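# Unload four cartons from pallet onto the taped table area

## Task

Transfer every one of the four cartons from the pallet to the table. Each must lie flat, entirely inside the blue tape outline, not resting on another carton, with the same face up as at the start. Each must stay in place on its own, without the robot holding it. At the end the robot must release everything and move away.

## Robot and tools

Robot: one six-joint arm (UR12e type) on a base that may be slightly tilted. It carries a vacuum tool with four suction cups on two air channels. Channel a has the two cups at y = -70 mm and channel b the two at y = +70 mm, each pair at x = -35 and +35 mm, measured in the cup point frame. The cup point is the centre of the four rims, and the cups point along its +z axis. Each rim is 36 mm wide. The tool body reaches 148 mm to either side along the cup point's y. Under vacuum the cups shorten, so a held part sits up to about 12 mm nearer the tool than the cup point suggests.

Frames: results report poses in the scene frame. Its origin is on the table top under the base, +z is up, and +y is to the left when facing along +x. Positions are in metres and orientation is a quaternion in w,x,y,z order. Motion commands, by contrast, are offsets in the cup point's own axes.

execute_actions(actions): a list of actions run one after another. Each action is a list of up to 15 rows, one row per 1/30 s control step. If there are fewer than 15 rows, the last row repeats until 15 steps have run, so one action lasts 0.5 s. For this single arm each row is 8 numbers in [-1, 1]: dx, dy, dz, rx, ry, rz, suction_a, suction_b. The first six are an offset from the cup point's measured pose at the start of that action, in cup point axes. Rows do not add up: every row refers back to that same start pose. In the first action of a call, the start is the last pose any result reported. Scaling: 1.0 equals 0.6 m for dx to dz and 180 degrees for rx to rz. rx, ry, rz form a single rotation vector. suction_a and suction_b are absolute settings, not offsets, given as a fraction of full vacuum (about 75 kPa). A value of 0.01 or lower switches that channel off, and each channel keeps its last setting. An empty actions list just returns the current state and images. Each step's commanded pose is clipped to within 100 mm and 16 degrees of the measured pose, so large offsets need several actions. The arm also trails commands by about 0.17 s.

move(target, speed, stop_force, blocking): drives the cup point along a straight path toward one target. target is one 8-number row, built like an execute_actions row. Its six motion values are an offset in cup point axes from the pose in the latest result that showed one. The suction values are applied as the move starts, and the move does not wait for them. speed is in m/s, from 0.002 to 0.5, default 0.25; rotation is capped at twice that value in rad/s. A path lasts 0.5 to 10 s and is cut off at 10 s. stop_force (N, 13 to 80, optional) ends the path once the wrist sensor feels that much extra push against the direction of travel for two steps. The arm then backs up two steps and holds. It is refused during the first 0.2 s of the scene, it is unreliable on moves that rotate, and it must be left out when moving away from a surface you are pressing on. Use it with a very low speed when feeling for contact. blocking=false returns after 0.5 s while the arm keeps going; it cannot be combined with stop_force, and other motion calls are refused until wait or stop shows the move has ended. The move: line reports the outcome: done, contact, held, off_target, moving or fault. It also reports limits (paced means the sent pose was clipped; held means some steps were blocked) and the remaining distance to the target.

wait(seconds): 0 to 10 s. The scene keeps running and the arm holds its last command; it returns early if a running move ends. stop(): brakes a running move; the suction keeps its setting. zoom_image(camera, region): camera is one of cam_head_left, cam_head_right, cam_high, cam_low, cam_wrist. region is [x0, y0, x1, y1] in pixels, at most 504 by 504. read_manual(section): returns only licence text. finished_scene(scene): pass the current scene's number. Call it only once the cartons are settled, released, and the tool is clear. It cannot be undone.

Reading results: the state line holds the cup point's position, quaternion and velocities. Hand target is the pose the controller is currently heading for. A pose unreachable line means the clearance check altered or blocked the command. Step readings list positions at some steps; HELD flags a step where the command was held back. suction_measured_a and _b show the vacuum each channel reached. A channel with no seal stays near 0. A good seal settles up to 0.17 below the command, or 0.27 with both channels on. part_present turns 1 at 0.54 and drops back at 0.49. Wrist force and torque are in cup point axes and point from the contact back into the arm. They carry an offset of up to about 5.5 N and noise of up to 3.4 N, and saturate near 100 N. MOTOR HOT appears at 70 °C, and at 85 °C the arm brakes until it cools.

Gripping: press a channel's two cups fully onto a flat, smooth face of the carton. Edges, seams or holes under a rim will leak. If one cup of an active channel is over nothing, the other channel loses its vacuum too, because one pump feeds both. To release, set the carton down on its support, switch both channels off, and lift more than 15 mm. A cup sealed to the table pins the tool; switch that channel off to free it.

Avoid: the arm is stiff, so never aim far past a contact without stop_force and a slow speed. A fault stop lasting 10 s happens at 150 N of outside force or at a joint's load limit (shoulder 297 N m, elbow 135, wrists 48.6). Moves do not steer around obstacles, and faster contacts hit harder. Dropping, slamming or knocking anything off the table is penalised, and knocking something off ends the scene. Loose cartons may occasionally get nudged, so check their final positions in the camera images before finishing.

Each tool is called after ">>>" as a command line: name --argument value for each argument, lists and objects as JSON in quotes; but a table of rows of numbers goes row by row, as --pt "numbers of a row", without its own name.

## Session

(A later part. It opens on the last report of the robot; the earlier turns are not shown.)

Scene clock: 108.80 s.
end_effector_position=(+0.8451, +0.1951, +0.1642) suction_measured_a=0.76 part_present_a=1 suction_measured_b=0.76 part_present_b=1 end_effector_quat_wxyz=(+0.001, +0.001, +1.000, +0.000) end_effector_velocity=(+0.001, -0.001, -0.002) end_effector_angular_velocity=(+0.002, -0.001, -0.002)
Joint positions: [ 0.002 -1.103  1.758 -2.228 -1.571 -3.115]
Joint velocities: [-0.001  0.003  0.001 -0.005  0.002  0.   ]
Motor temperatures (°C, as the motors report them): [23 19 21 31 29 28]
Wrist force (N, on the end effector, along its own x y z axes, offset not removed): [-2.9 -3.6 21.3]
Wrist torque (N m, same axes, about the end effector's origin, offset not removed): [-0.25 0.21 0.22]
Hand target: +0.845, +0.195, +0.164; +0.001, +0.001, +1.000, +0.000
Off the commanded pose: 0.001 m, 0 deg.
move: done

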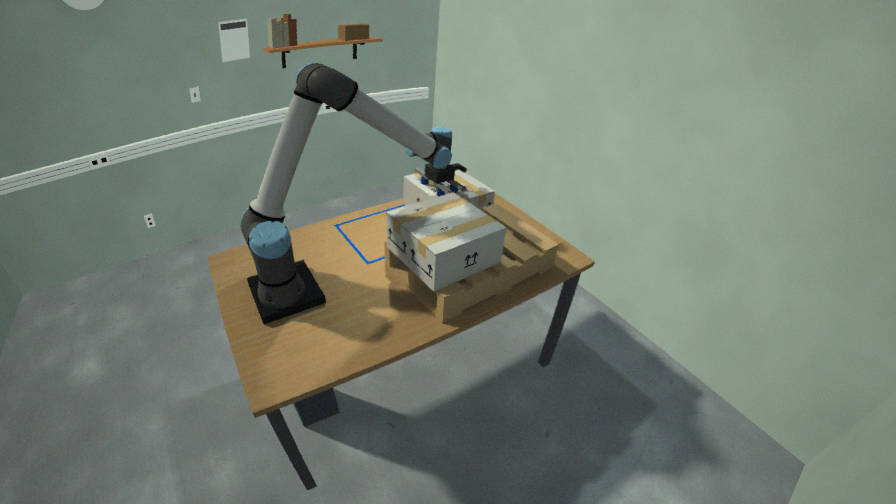

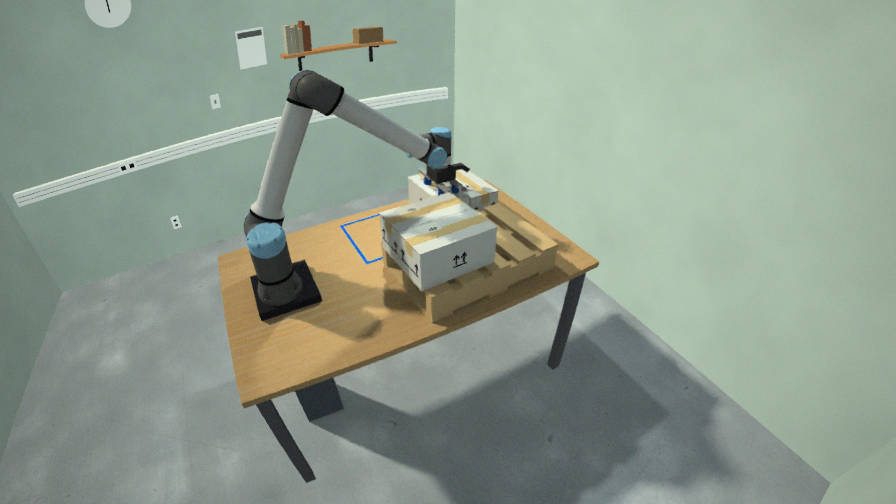

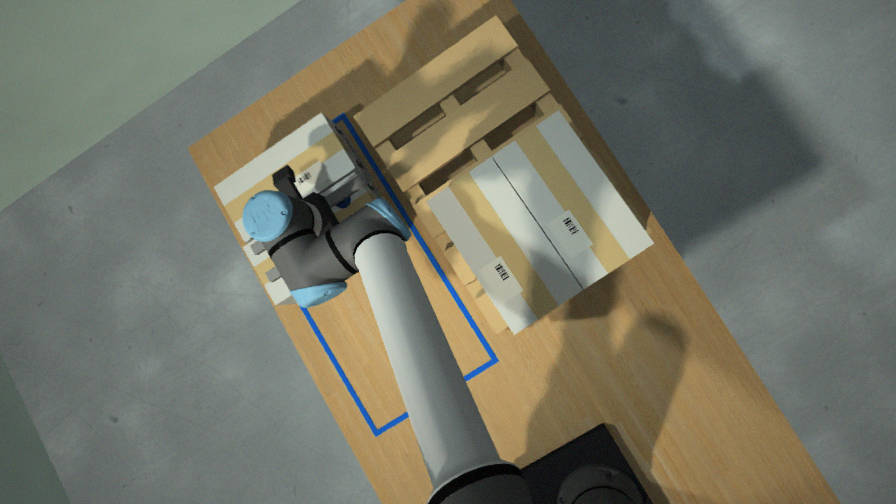

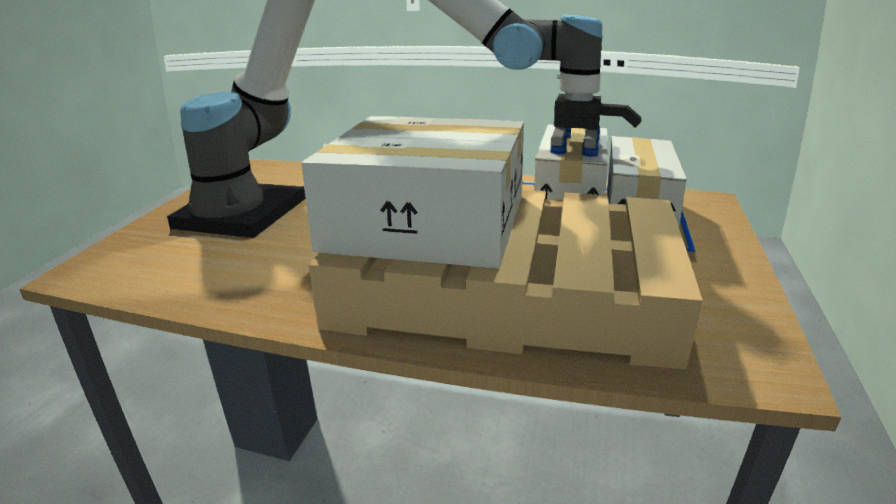

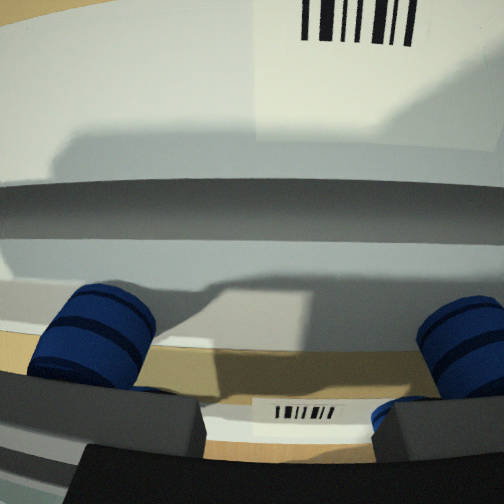

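>>> move --target '[0,0,0.05,0,0,0,1,1]' --speed 0.013 --stop_force 14

>>> execute_actions --actions '[[[0,0,-0.004,0,0,0,0,0]]]'

>>> move --target '[0,0,-0.28,0,0,0,0,0]' --speed 0.4

>>> move --target '[0.438,-0.534,0,0,0,0.493,0,0]' --speed 0.5

Scene clock: 122.93 s.
end_effector_position=(+0.8451, +0.1952, +0.1443) suction_measured_a=0.76 part_present_a=1 suction_measured_b=0.76 part_present_b=1 end_effector_quat_wxyz=(+0.001, +0.001, +1.000, +0.000) end_effector_velocity=(-0.002, +0.000, +0.001) end_effector_angular_velocity=(-0.001, +0.007, +0.001)
Joint positions: [ 0.002 -1.083  1.769 -2.259 -1.571 -3.115]
Joint velocities: [ 0.001 -0.003 -0.     0.01  -0.001 -0.   ]
Motor temperatures (°C, as the motors report them): [23 19 21 31 29 28]
Wrist force (N, on the end effector, along its own x y z axes, offset not removed): [-11.5 3.7 -19.3]
Wrist torque (N m, same axes, about the end effector's origin, offset not removed): [0.99 0.39 0.01]
Hand target: +0.845, +0.195, +0.145; +0.001, +0.001, +1.000, +0.000
Off the commanded pose: 0.010 m, 0 deg.
move: contact

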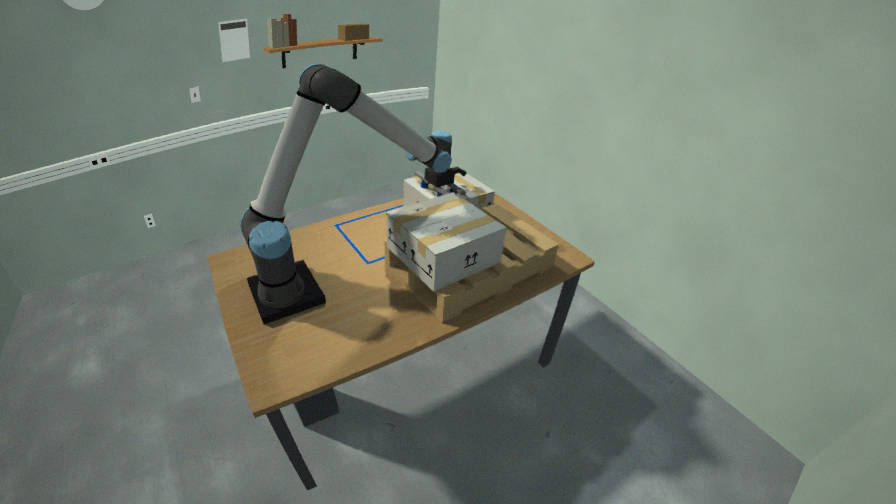

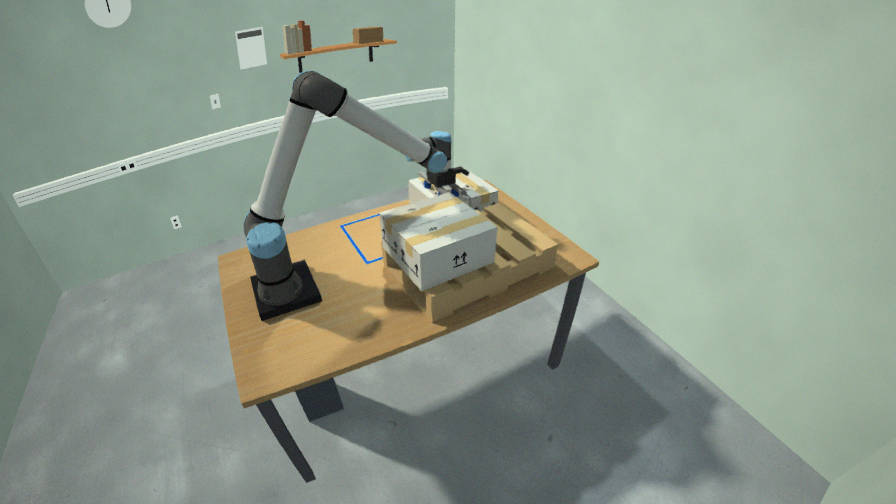

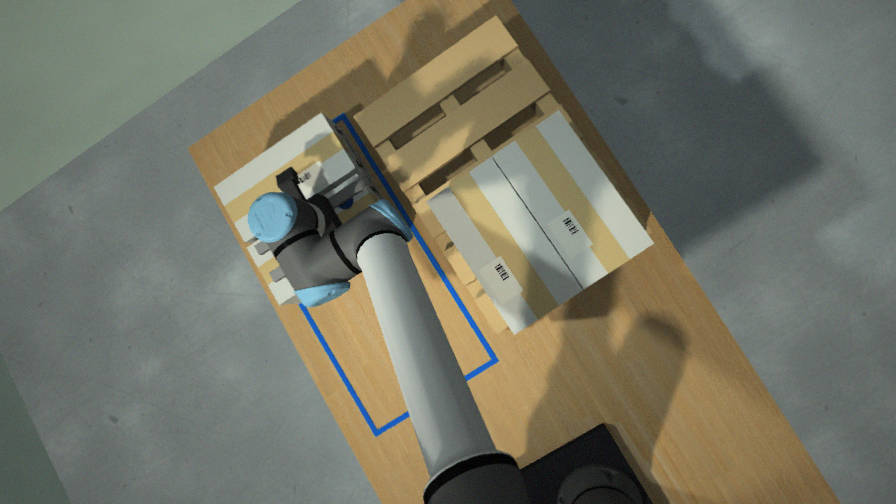

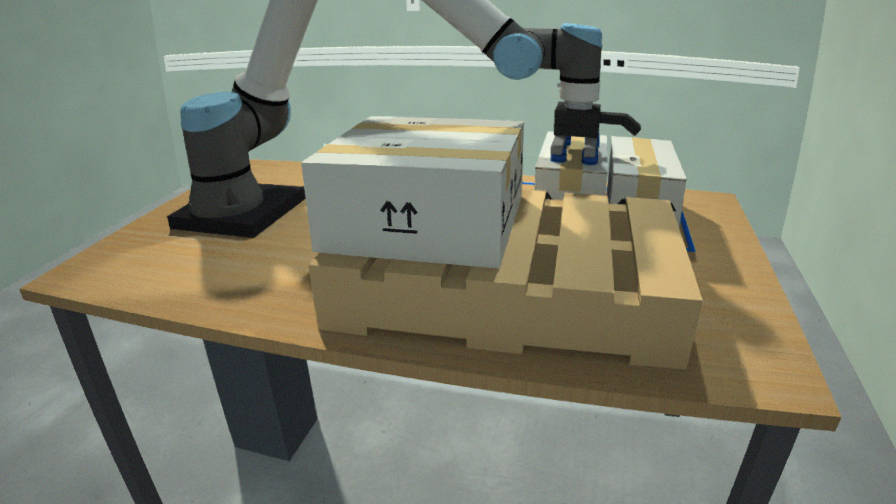

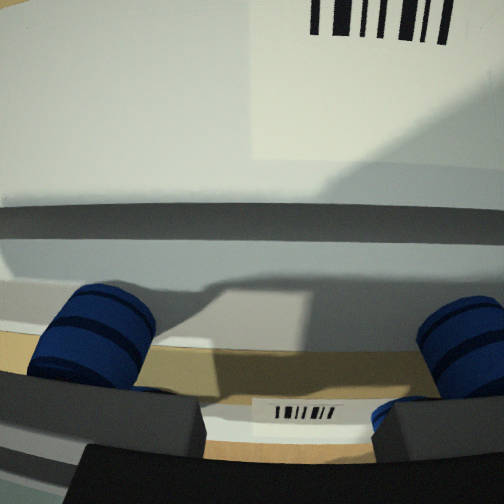

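Scene clock: 123.43 s.
end_effector_position=(+0.8451, +0.1952, +0.1466) suction_measured_a=0.01 part_present_a=0 suction_measured_b=0.01 part_present_b=0 end_effector_quat_wxyz=(+0.001, +0.001, +1.000, +0.000) end_effector_velocity=(+0.000, -0.000, +0.001) end_effector_angular_velocity=(+0.000, -0.001, -0.001)
Joint positions: [ 0.002 -1.085  1.768 -2.255 -1.571 -3.115]
Joint velocities: [-0.001 -0.001 -0.001  0.001  0.     0.   ]
Motor temperatures (°C, as the motors report them): [23 19 21 31 29 28]
Wrist force (N, on the end effector, along its own x y z axes, offset not removed): [0.2 -2.0 -42.4]
Wrist torque (N m, same axes, about the end effector's origin, offset not removed): [-0.36 0.06 0.05]
Hand target: +0.845, +0.195, +0.147; +0.001, +0.001, +1.000, +0.000
Off the commanded pose: 0.000 m, 0 deg.
Step readings (end_effector_position):
0: (+0.8451, +0.1952, +0.1443)
1: (+0.8451, +0.1952, +0.1443)
2: (+0.8450, +0.1952, +0.1446)
4: (+0.8452, +0.1952, +0.1456)
8: (+0.8452, +0.1952, +0.1464)
15: end_effector_position above

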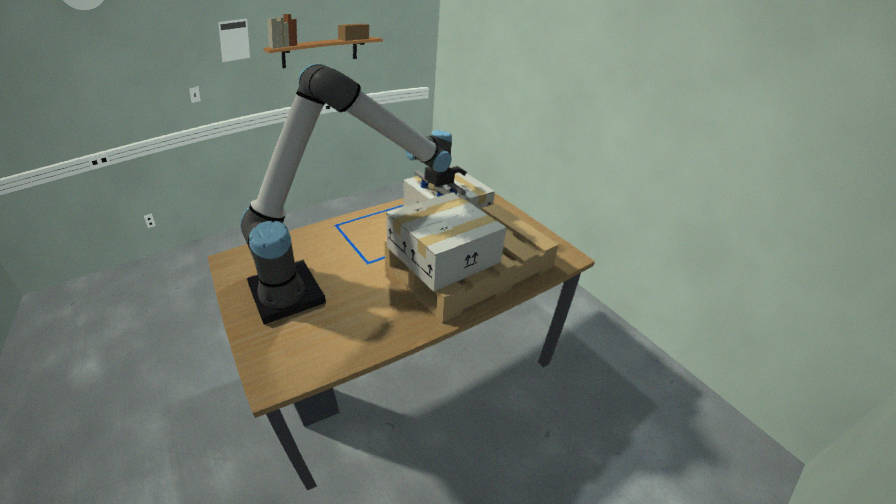

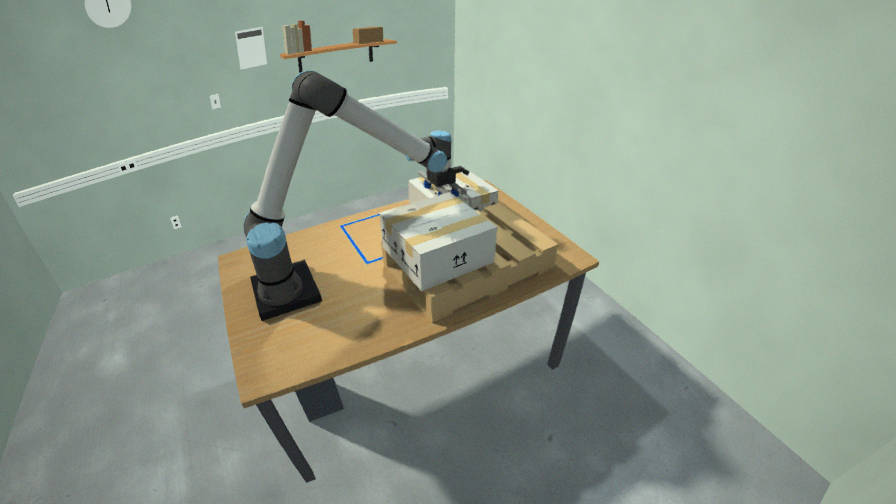

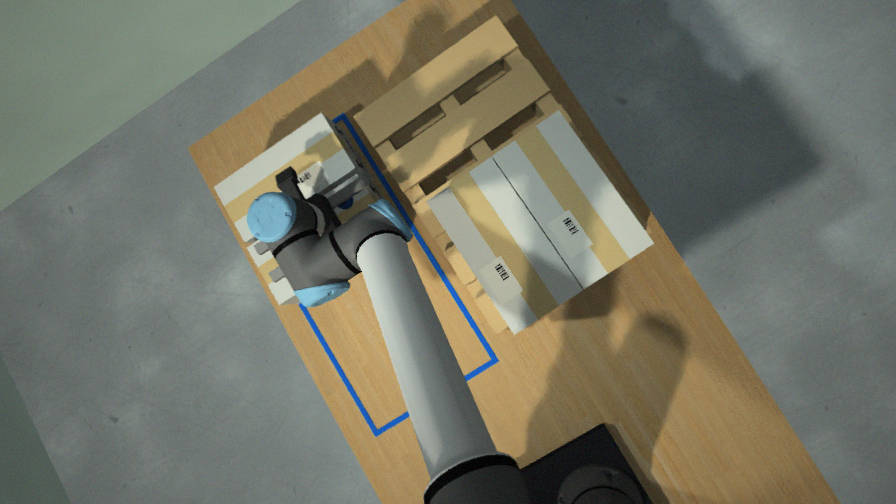

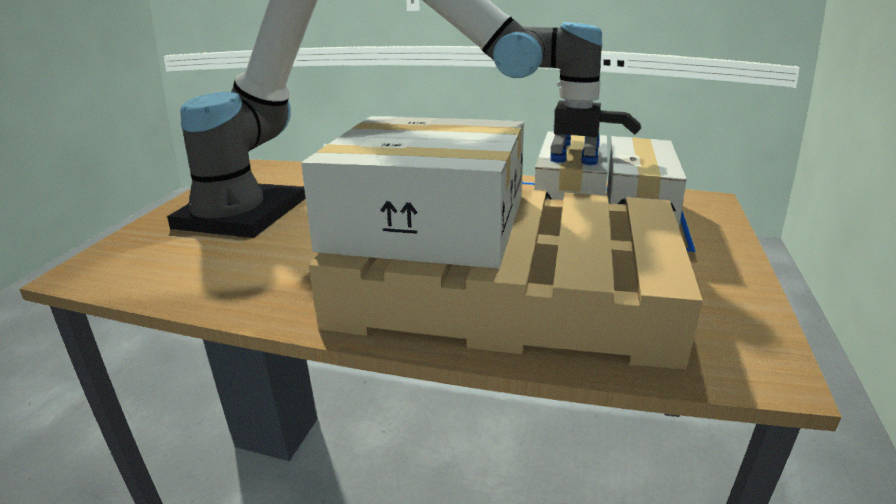

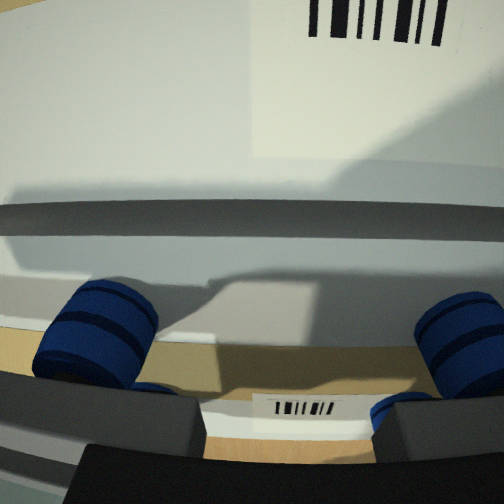

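Scene clock: 124.63 s.
end_effector_position=(+0.8448, +0.1953, +0.3142) suction_measured_a=0.01 part_present_a=0 suction_measured_b=0.01 part_present_b=0 end_effector_quat_wxyz=(+0.001, +0.001, +1.000, +0.000) end_effector_velocity=(-0.000, -0.001, +0.002) end_effector_angular_velocity=(-0.002, +0.001, -0.000)
Joint positions: [ 0.002 -1.229  1.64  -1.984 -1.571 -3.115]
Joint velocities: [-0.001 -0.001 -0.002  0.005 -0.002 -0.001]
Motor temperatures (°C, as the motors report them): [23 19 21 31 29 28]
Wrist force (N, on the end effector, along its own x y z axes, offset not removed): [1.4 0.9 -1.0]
Wrist torque (N m, same axes, about the end effector's origin, offset not removed): [0.14 -0.28 0.12]
Hand target: +0.845, +0.195, +0.315; +0.001, +0.001, +1.000, +0.000
Off the commanded pose: 0.000 m, 0 deg.
move: done

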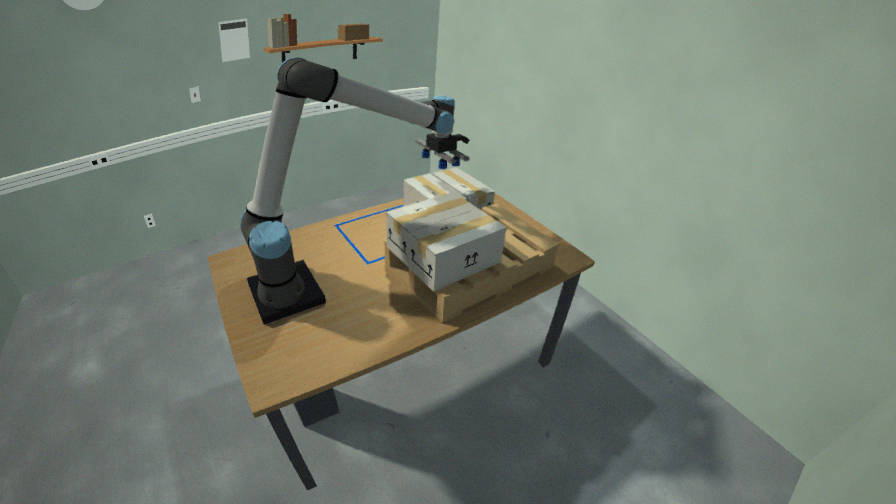

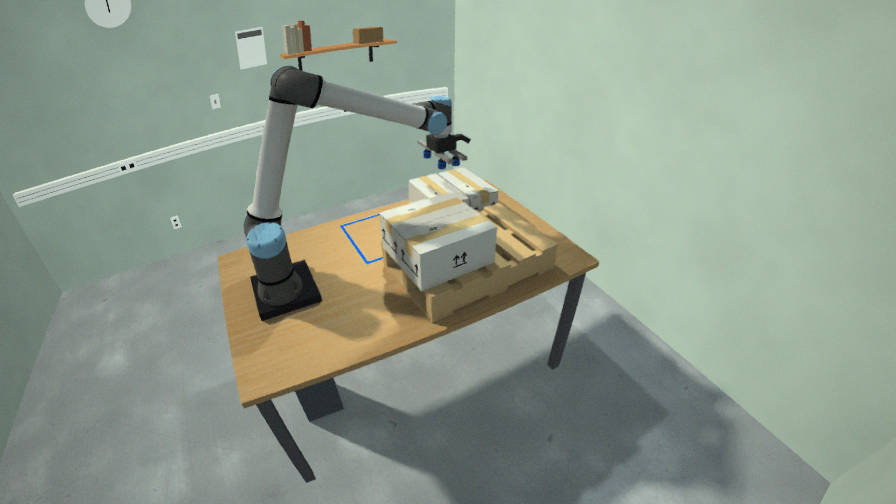

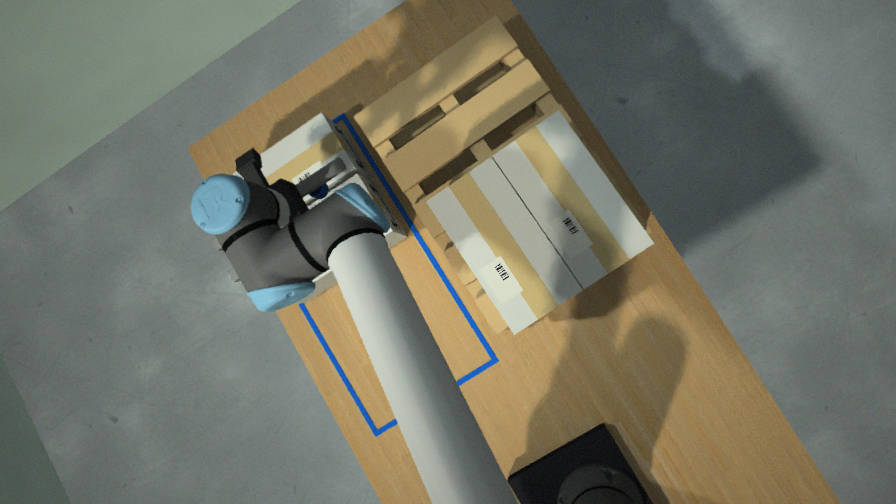

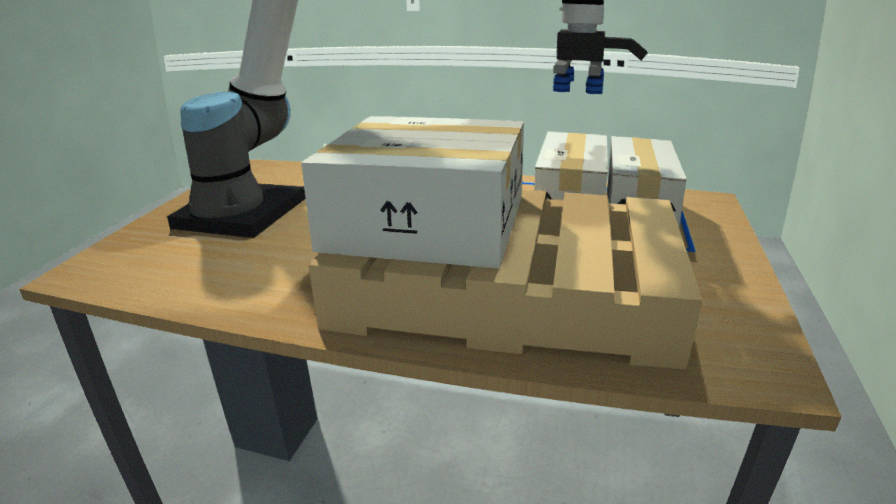

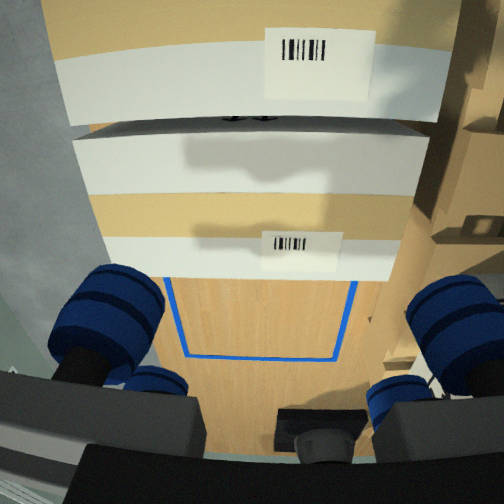

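Scene clock: 126.97 s.
end_effector_position=(+0.5819, -0.1243, +0.3133) suction_measured_a=0.01 part_present_a=0 suction_measured_b=0.01 part_present_b=0 end_effector_quat_wxyz=(+0.001, +0.699, +0.715, +0.001) end_effector_velocity=(-0.001, -0.002, +0.001) end_effector_angular_velocity=(-0.000, -0.001, -0.007)
Joint positions: [-0.531 -1.668  2.143 -2.048 -1.57  -2.1  ]
Joint velocities: [-0.004 -0.003  0.001  0.     0.     0.003]
Motor temperatures (°C, as the motors report them): [23 19 21 31 29 28]
Wrist force (N, on the end effector, along its own x y z axes, offset not removed): [3.1 -0.5 -3.5]
Wrist torque (N m, same axes, about the end effector's origin, offset not removed): [-0.06 -0.47 0.09]
Hand target: +0.582, -0.125, +0.313; +0.001, +0.700, +0.714, +0.001
Off the commanded pose: 0.001 m, 0 deg.
move: done

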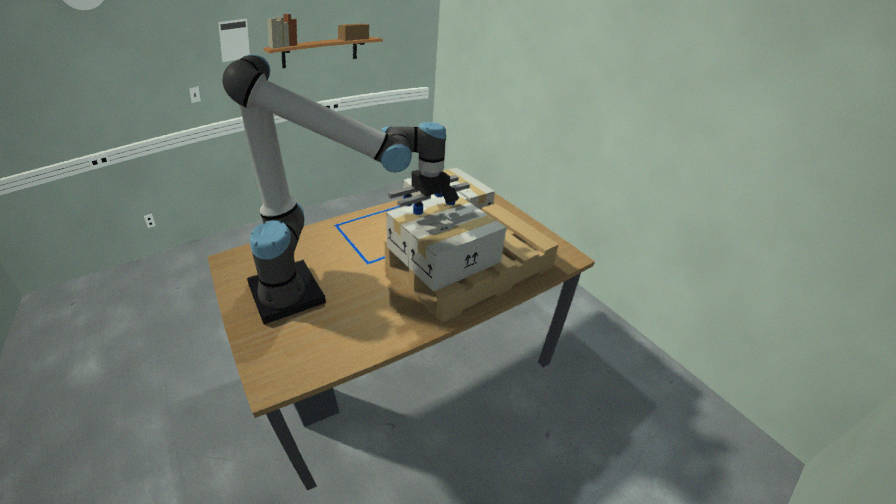

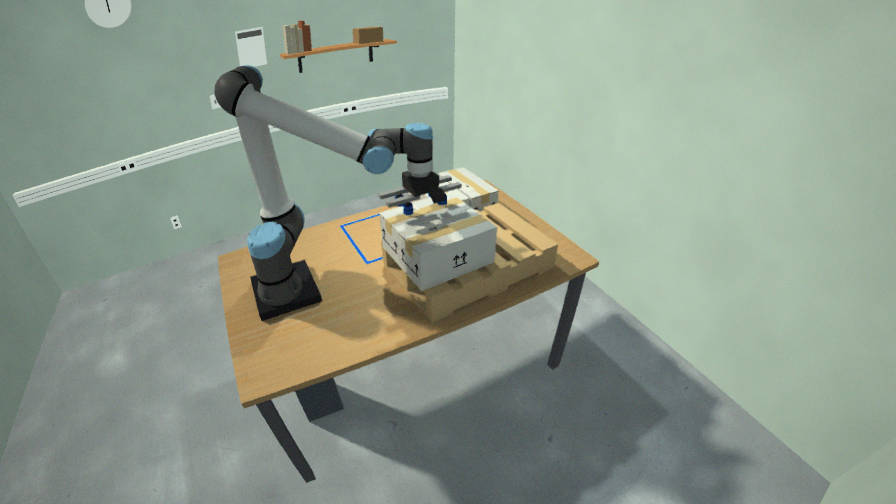

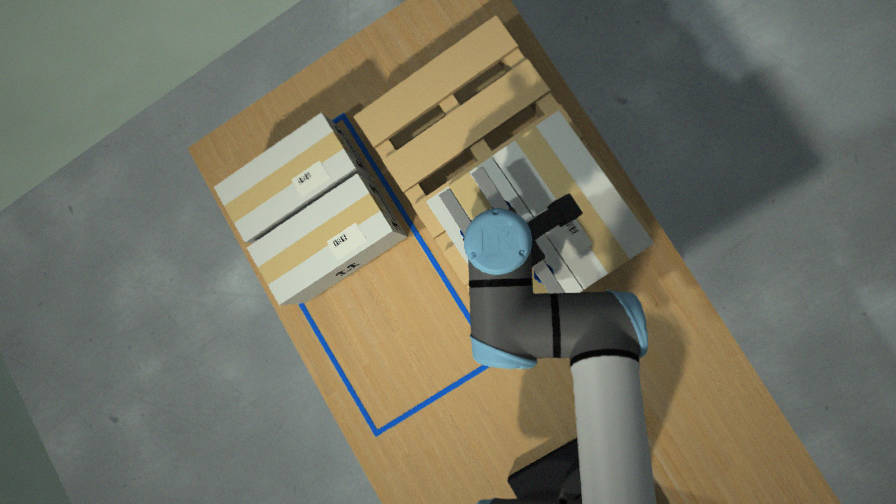

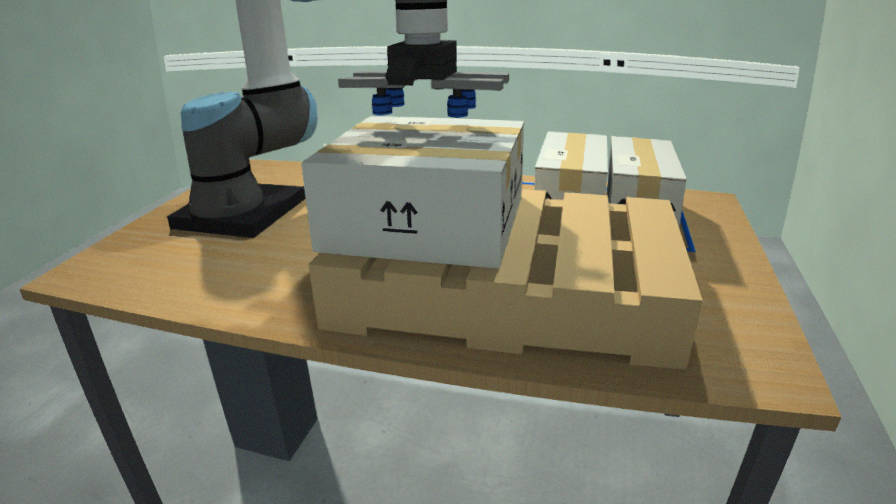

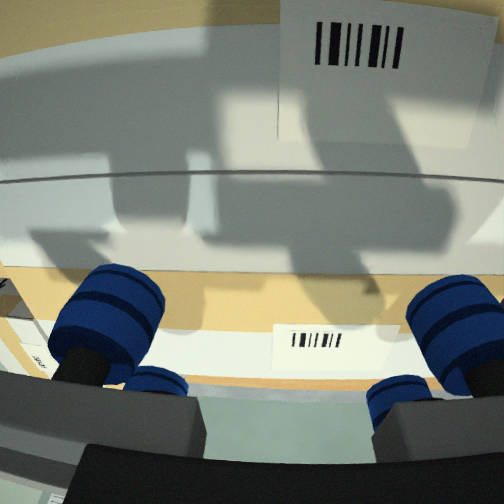

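>>> move --target '[-0.009,-0.011,0.067,0,0,0,1,1]' --speed 0.06

>>> execute_actions --actions '[[[0,0,0,0,0,0,1,1]]]'

Scene clock: 135.37 s.
end_effector_position=(+0.5754, -0.1298, +0.2734) suction_measured_a=0.40 part_present_a=0 suction_measured_b=0.40 part_present_b=0 end_effector_quat_wxyz=(+0.001, +0.699, +0.715, +0.001) end_effector_velocity=(+0.000, +0.000, -0.002) end_effector_angular_velocity=(-0.000, -0.001, +0.001)
Joint positions: [-0.545 -1.639  2.197 -2.131 -1.57  -2.114]
Joint velocities: [-0.     0.002  0.003 -0.006  0.001 -0.001]
Motor temperatures (°C, as the motors report them): [23 19 21 31 29 28]
Wrist force (N, on the end effector, along its own x y z axes, offset not removed): [-0.4 1.9 24.3]
Wrist torque (N m, same axes, about the end effector's origin, offset not removed): [0.13 -0.07 0.14]
Hand target: +0.575, -0.130, +0.273; +0.001, +0.699, +0.715, +0.001
Off the commanded pose: 0.000 m, 0 deg.
move: done

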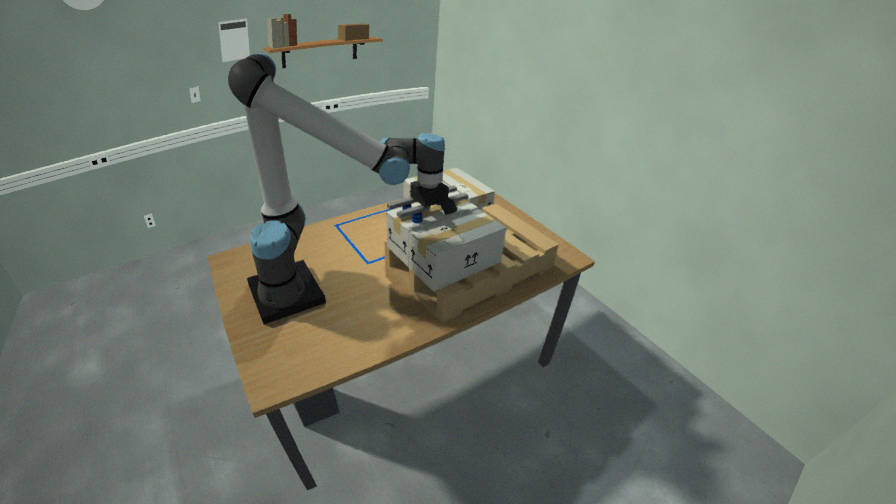

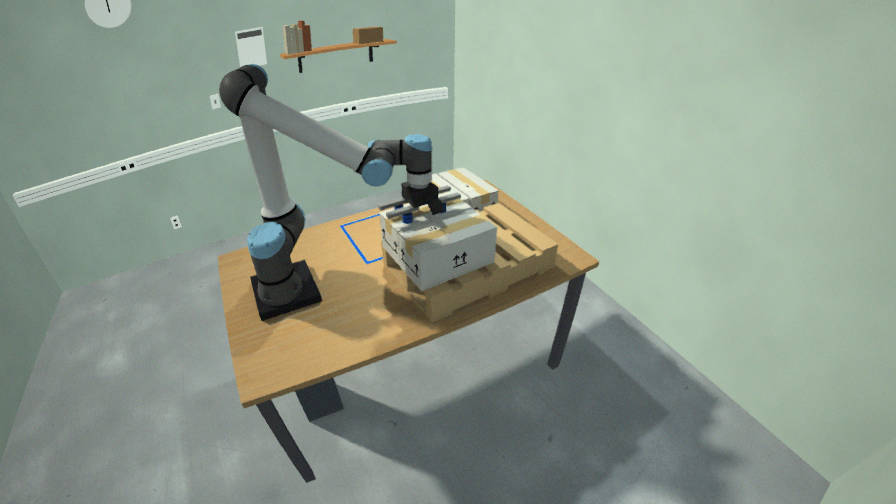

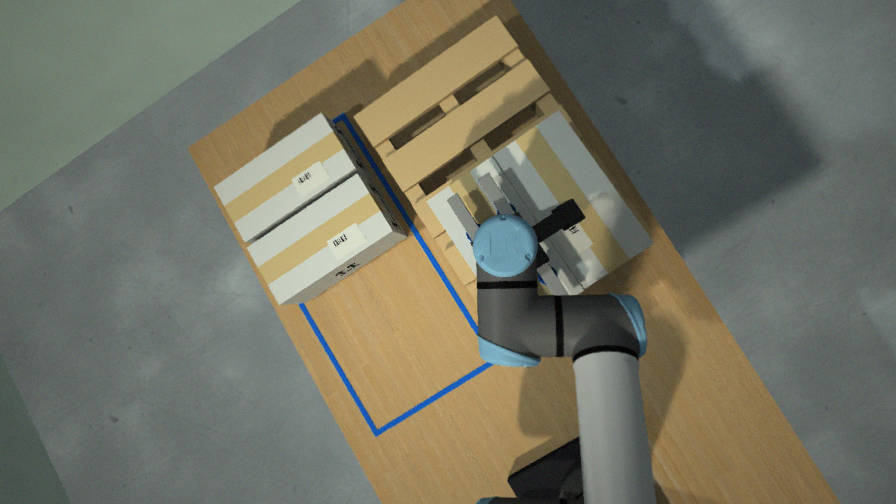

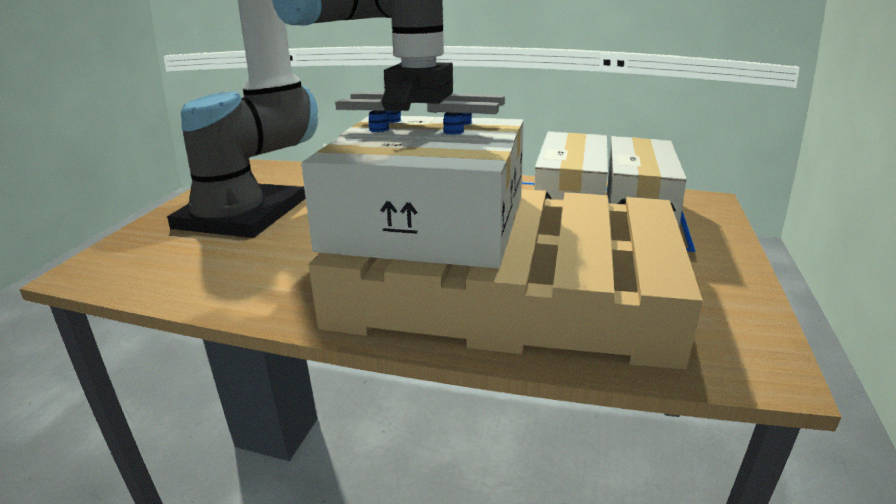

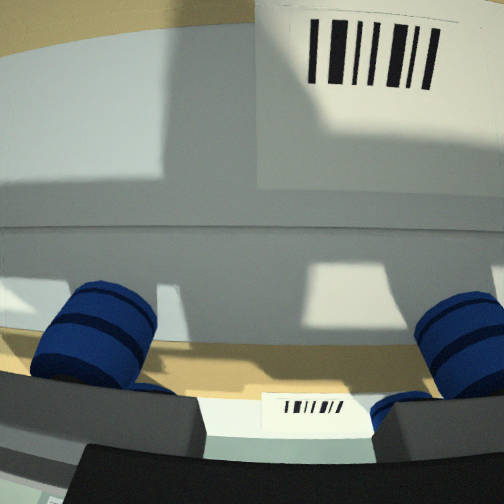

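Scene clock: 135.87 s.
end_effector_position=(+0.5754, -0.1298, +0.2733) suction_measured_a=0.70 part_present_a=1 suction_measured_b=0.70 part_present_b=1 end_effector_quat_wxyz=(+0.001, +0.699, +0.715, +0.001) end_effector_velocity=(-0.000, +0.001, -0.000) end_effector_angular_velocity=(+0.001, -0.000, +0.001)
Joint positions: [-0.545 -1.638  2.197 -2.131 -1.57  -2.114]
Joint velocities: [ 0.001 -0.001  0.     0.     0.001  0.   ]
Motor temperatures (°C, as the motors report them): [23 19 21 31 29 28]
Wrist force (N, on the end effector, along its own x y z axes, offset not removed): [2.4 -0.5 18.2]
Wrist torque (N m, same axes, about the end effector's origin, offset not removed): [-0.29 -0.61 0.09]
Hand target: +0.575, -0.130, +0.273; +0.001, +0.699, +0.715, +0.001
Off the commanded pose: 0.000 m, 0 deg.
Step readings (end_effector_position):
0: (+0.5754, -0.1298, +0.2734)
1: (+0.5754, -0.1298, +0.2733)
2: (+0.5754, -0.1298, +0.2733)
4: (+0.5754, -0.1298, +0.2733)
8: (+0.5754, -0.1298, +0.2733)
15: end_effector_position above

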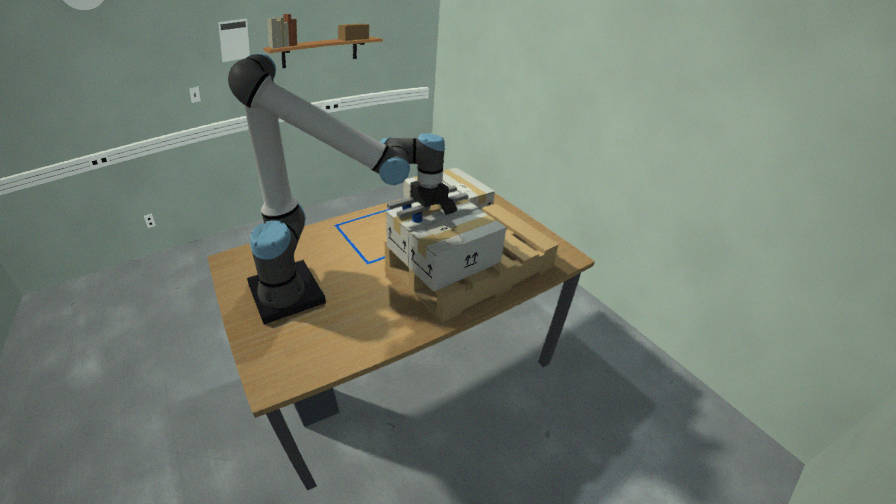

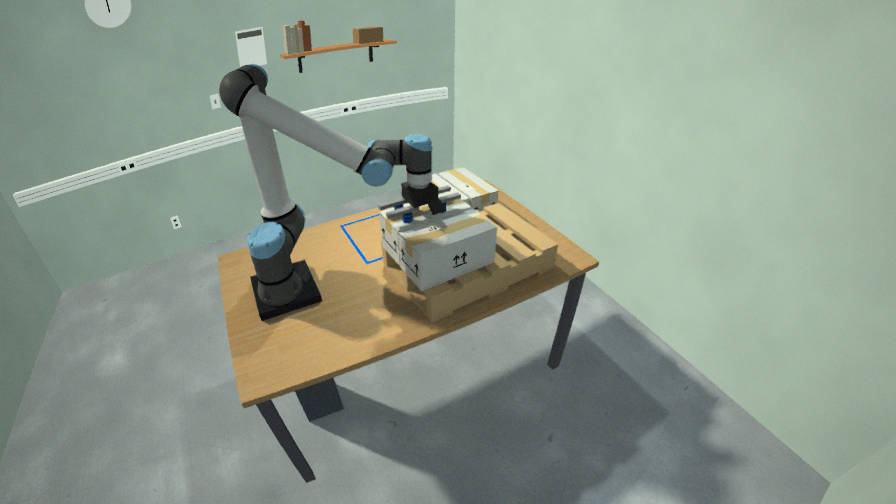

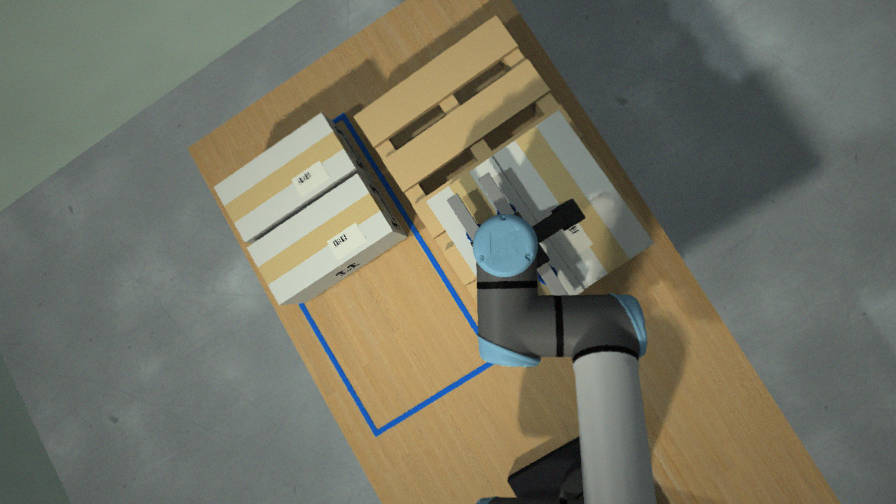

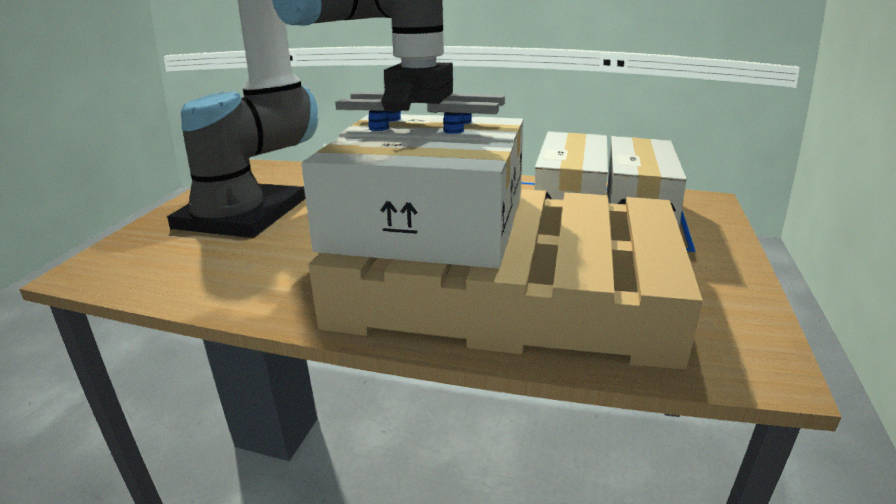

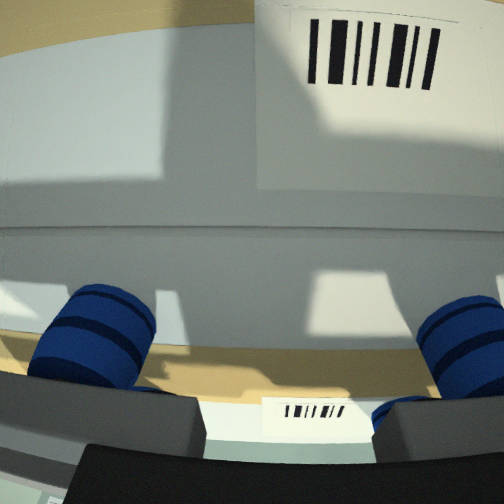

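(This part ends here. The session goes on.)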